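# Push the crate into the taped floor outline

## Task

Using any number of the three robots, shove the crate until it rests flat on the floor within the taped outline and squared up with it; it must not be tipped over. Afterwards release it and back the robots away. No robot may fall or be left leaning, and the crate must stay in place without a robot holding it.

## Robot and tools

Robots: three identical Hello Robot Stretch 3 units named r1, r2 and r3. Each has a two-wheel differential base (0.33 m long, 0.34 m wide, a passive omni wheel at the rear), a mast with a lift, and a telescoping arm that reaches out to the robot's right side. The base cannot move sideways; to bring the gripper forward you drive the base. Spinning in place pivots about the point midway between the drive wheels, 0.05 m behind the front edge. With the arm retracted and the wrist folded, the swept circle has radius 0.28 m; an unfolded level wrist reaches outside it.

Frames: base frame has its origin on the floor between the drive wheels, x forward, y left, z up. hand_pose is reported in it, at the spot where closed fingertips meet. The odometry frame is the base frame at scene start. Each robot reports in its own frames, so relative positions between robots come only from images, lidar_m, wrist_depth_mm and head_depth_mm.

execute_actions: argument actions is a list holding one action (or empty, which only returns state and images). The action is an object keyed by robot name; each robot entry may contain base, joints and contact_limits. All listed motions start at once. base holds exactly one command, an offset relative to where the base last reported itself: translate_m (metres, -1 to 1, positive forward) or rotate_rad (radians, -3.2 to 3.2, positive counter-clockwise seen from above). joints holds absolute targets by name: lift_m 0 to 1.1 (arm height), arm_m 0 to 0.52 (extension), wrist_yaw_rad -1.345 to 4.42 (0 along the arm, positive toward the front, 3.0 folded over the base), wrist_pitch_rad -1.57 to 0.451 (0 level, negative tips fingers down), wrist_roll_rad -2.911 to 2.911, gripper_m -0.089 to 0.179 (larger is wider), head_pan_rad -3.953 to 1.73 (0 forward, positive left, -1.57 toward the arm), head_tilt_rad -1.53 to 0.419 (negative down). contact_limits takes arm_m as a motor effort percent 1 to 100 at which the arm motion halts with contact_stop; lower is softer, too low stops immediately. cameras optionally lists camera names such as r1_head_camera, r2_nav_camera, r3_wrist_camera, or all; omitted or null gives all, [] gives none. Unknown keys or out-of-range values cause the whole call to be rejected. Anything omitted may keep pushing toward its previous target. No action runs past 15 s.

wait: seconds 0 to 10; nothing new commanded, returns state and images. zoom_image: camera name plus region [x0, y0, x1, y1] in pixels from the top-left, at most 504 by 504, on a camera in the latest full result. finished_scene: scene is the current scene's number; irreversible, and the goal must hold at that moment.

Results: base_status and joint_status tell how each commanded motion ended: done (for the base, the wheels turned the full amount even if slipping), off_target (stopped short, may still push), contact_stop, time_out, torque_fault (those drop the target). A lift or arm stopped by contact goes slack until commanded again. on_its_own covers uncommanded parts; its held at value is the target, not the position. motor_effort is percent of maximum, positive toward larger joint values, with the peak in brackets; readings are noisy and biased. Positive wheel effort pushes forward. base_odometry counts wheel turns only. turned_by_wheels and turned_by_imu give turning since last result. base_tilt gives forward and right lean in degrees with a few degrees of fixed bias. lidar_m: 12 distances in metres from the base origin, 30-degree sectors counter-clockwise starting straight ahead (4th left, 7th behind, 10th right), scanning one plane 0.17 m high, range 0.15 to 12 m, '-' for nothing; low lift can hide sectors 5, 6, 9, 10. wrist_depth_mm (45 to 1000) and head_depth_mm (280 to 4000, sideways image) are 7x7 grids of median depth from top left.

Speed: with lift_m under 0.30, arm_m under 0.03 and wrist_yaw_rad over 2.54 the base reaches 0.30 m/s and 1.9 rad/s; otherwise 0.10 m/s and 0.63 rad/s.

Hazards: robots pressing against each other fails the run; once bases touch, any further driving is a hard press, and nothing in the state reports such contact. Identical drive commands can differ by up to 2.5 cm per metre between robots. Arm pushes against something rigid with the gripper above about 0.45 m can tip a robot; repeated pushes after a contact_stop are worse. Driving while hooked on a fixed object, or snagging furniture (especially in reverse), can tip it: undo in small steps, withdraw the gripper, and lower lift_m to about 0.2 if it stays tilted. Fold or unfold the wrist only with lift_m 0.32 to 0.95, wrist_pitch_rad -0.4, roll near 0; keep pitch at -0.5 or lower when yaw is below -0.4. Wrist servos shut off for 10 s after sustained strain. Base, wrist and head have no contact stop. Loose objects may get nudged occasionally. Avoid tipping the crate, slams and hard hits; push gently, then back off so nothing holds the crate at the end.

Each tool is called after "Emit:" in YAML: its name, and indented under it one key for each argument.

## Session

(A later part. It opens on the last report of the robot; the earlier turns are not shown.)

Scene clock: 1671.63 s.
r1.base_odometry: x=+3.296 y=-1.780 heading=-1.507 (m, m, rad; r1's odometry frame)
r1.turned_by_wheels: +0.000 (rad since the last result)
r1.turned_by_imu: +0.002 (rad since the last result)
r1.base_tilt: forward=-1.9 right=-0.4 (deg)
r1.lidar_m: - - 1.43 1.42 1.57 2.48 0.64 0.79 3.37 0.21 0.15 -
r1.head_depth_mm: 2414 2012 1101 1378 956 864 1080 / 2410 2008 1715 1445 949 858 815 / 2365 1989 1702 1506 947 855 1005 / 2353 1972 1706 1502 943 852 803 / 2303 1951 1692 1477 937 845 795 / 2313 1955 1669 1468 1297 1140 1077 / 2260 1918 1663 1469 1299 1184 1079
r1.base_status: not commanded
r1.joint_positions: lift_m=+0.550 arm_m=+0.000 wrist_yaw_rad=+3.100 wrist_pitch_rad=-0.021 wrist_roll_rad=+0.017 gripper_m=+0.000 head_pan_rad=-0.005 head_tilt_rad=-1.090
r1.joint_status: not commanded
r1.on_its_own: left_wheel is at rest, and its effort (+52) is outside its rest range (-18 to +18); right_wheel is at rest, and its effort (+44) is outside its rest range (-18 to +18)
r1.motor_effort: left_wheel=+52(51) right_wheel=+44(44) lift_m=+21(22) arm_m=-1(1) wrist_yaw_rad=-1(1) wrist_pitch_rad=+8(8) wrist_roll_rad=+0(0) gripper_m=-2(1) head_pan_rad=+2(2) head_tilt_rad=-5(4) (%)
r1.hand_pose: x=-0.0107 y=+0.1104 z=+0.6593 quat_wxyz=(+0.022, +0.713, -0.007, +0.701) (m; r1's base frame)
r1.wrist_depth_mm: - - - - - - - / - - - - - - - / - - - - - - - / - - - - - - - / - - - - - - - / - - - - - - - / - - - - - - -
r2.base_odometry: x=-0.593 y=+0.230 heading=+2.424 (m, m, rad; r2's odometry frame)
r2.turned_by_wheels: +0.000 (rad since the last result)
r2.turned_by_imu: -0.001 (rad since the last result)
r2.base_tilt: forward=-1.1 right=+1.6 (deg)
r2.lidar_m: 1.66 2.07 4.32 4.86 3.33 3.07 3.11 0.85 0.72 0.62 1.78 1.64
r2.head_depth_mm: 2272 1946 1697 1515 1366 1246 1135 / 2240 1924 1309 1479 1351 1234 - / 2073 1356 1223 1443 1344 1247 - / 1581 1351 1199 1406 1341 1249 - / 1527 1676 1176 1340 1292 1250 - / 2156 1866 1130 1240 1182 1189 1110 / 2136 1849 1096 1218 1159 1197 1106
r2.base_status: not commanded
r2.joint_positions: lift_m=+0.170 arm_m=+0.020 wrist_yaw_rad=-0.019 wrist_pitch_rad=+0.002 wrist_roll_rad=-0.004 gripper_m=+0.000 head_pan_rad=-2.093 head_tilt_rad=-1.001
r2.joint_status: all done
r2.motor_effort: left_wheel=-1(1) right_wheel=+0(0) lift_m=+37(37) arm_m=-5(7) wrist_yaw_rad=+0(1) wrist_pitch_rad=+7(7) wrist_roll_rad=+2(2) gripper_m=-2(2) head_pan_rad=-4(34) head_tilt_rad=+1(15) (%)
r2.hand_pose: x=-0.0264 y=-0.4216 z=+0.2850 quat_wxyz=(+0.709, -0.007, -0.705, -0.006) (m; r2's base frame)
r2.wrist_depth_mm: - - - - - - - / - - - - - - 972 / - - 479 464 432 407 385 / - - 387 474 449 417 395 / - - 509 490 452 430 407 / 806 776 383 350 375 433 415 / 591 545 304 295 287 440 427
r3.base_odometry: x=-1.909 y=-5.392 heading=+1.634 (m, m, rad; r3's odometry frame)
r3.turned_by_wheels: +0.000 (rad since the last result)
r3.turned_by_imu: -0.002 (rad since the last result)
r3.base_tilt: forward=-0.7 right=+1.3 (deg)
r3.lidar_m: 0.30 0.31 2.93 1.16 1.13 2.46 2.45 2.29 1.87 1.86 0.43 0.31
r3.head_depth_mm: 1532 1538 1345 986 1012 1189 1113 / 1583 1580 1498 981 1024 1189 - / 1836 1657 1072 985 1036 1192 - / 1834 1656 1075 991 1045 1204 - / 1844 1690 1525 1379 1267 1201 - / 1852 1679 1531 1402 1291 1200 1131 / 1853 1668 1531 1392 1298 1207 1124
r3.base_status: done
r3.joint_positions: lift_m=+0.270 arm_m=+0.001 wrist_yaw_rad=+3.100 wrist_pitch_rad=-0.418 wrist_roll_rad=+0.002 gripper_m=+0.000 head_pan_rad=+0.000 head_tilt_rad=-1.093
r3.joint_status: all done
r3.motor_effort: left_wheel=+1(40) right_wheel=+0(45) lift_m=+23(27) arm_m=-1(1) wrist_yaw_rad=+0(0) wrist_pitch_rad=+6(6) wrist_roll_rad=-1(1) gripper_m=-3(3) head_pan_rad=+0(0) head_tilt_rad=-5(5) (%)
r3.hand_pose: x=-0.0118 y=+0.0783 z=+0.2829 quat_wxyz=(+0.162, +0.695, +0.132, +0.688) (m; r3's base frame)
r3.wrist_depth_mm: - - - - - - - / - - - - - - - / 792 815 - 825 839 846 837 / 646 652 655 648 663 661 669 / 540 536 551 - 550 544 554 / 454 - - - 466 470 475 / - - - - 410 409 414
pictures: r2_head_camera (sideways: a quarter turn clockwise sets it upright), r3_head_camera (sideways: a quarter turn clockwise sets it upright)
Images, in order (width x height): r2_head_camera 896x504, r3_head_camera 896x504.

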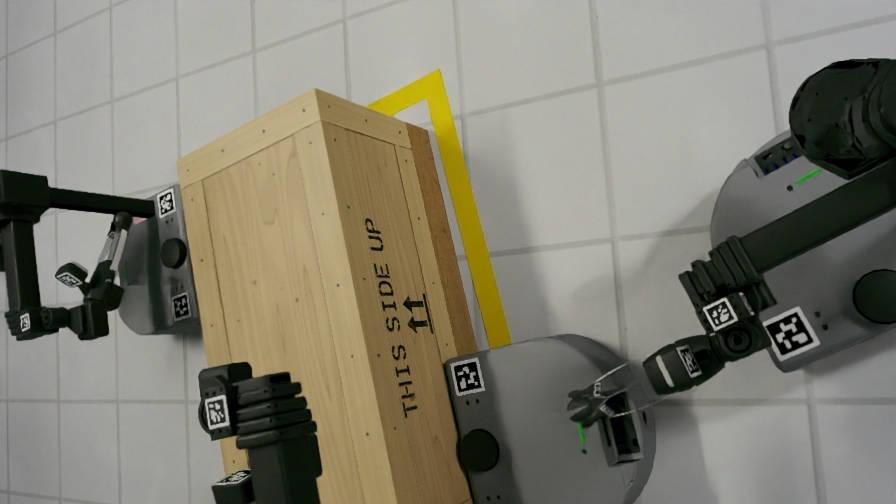

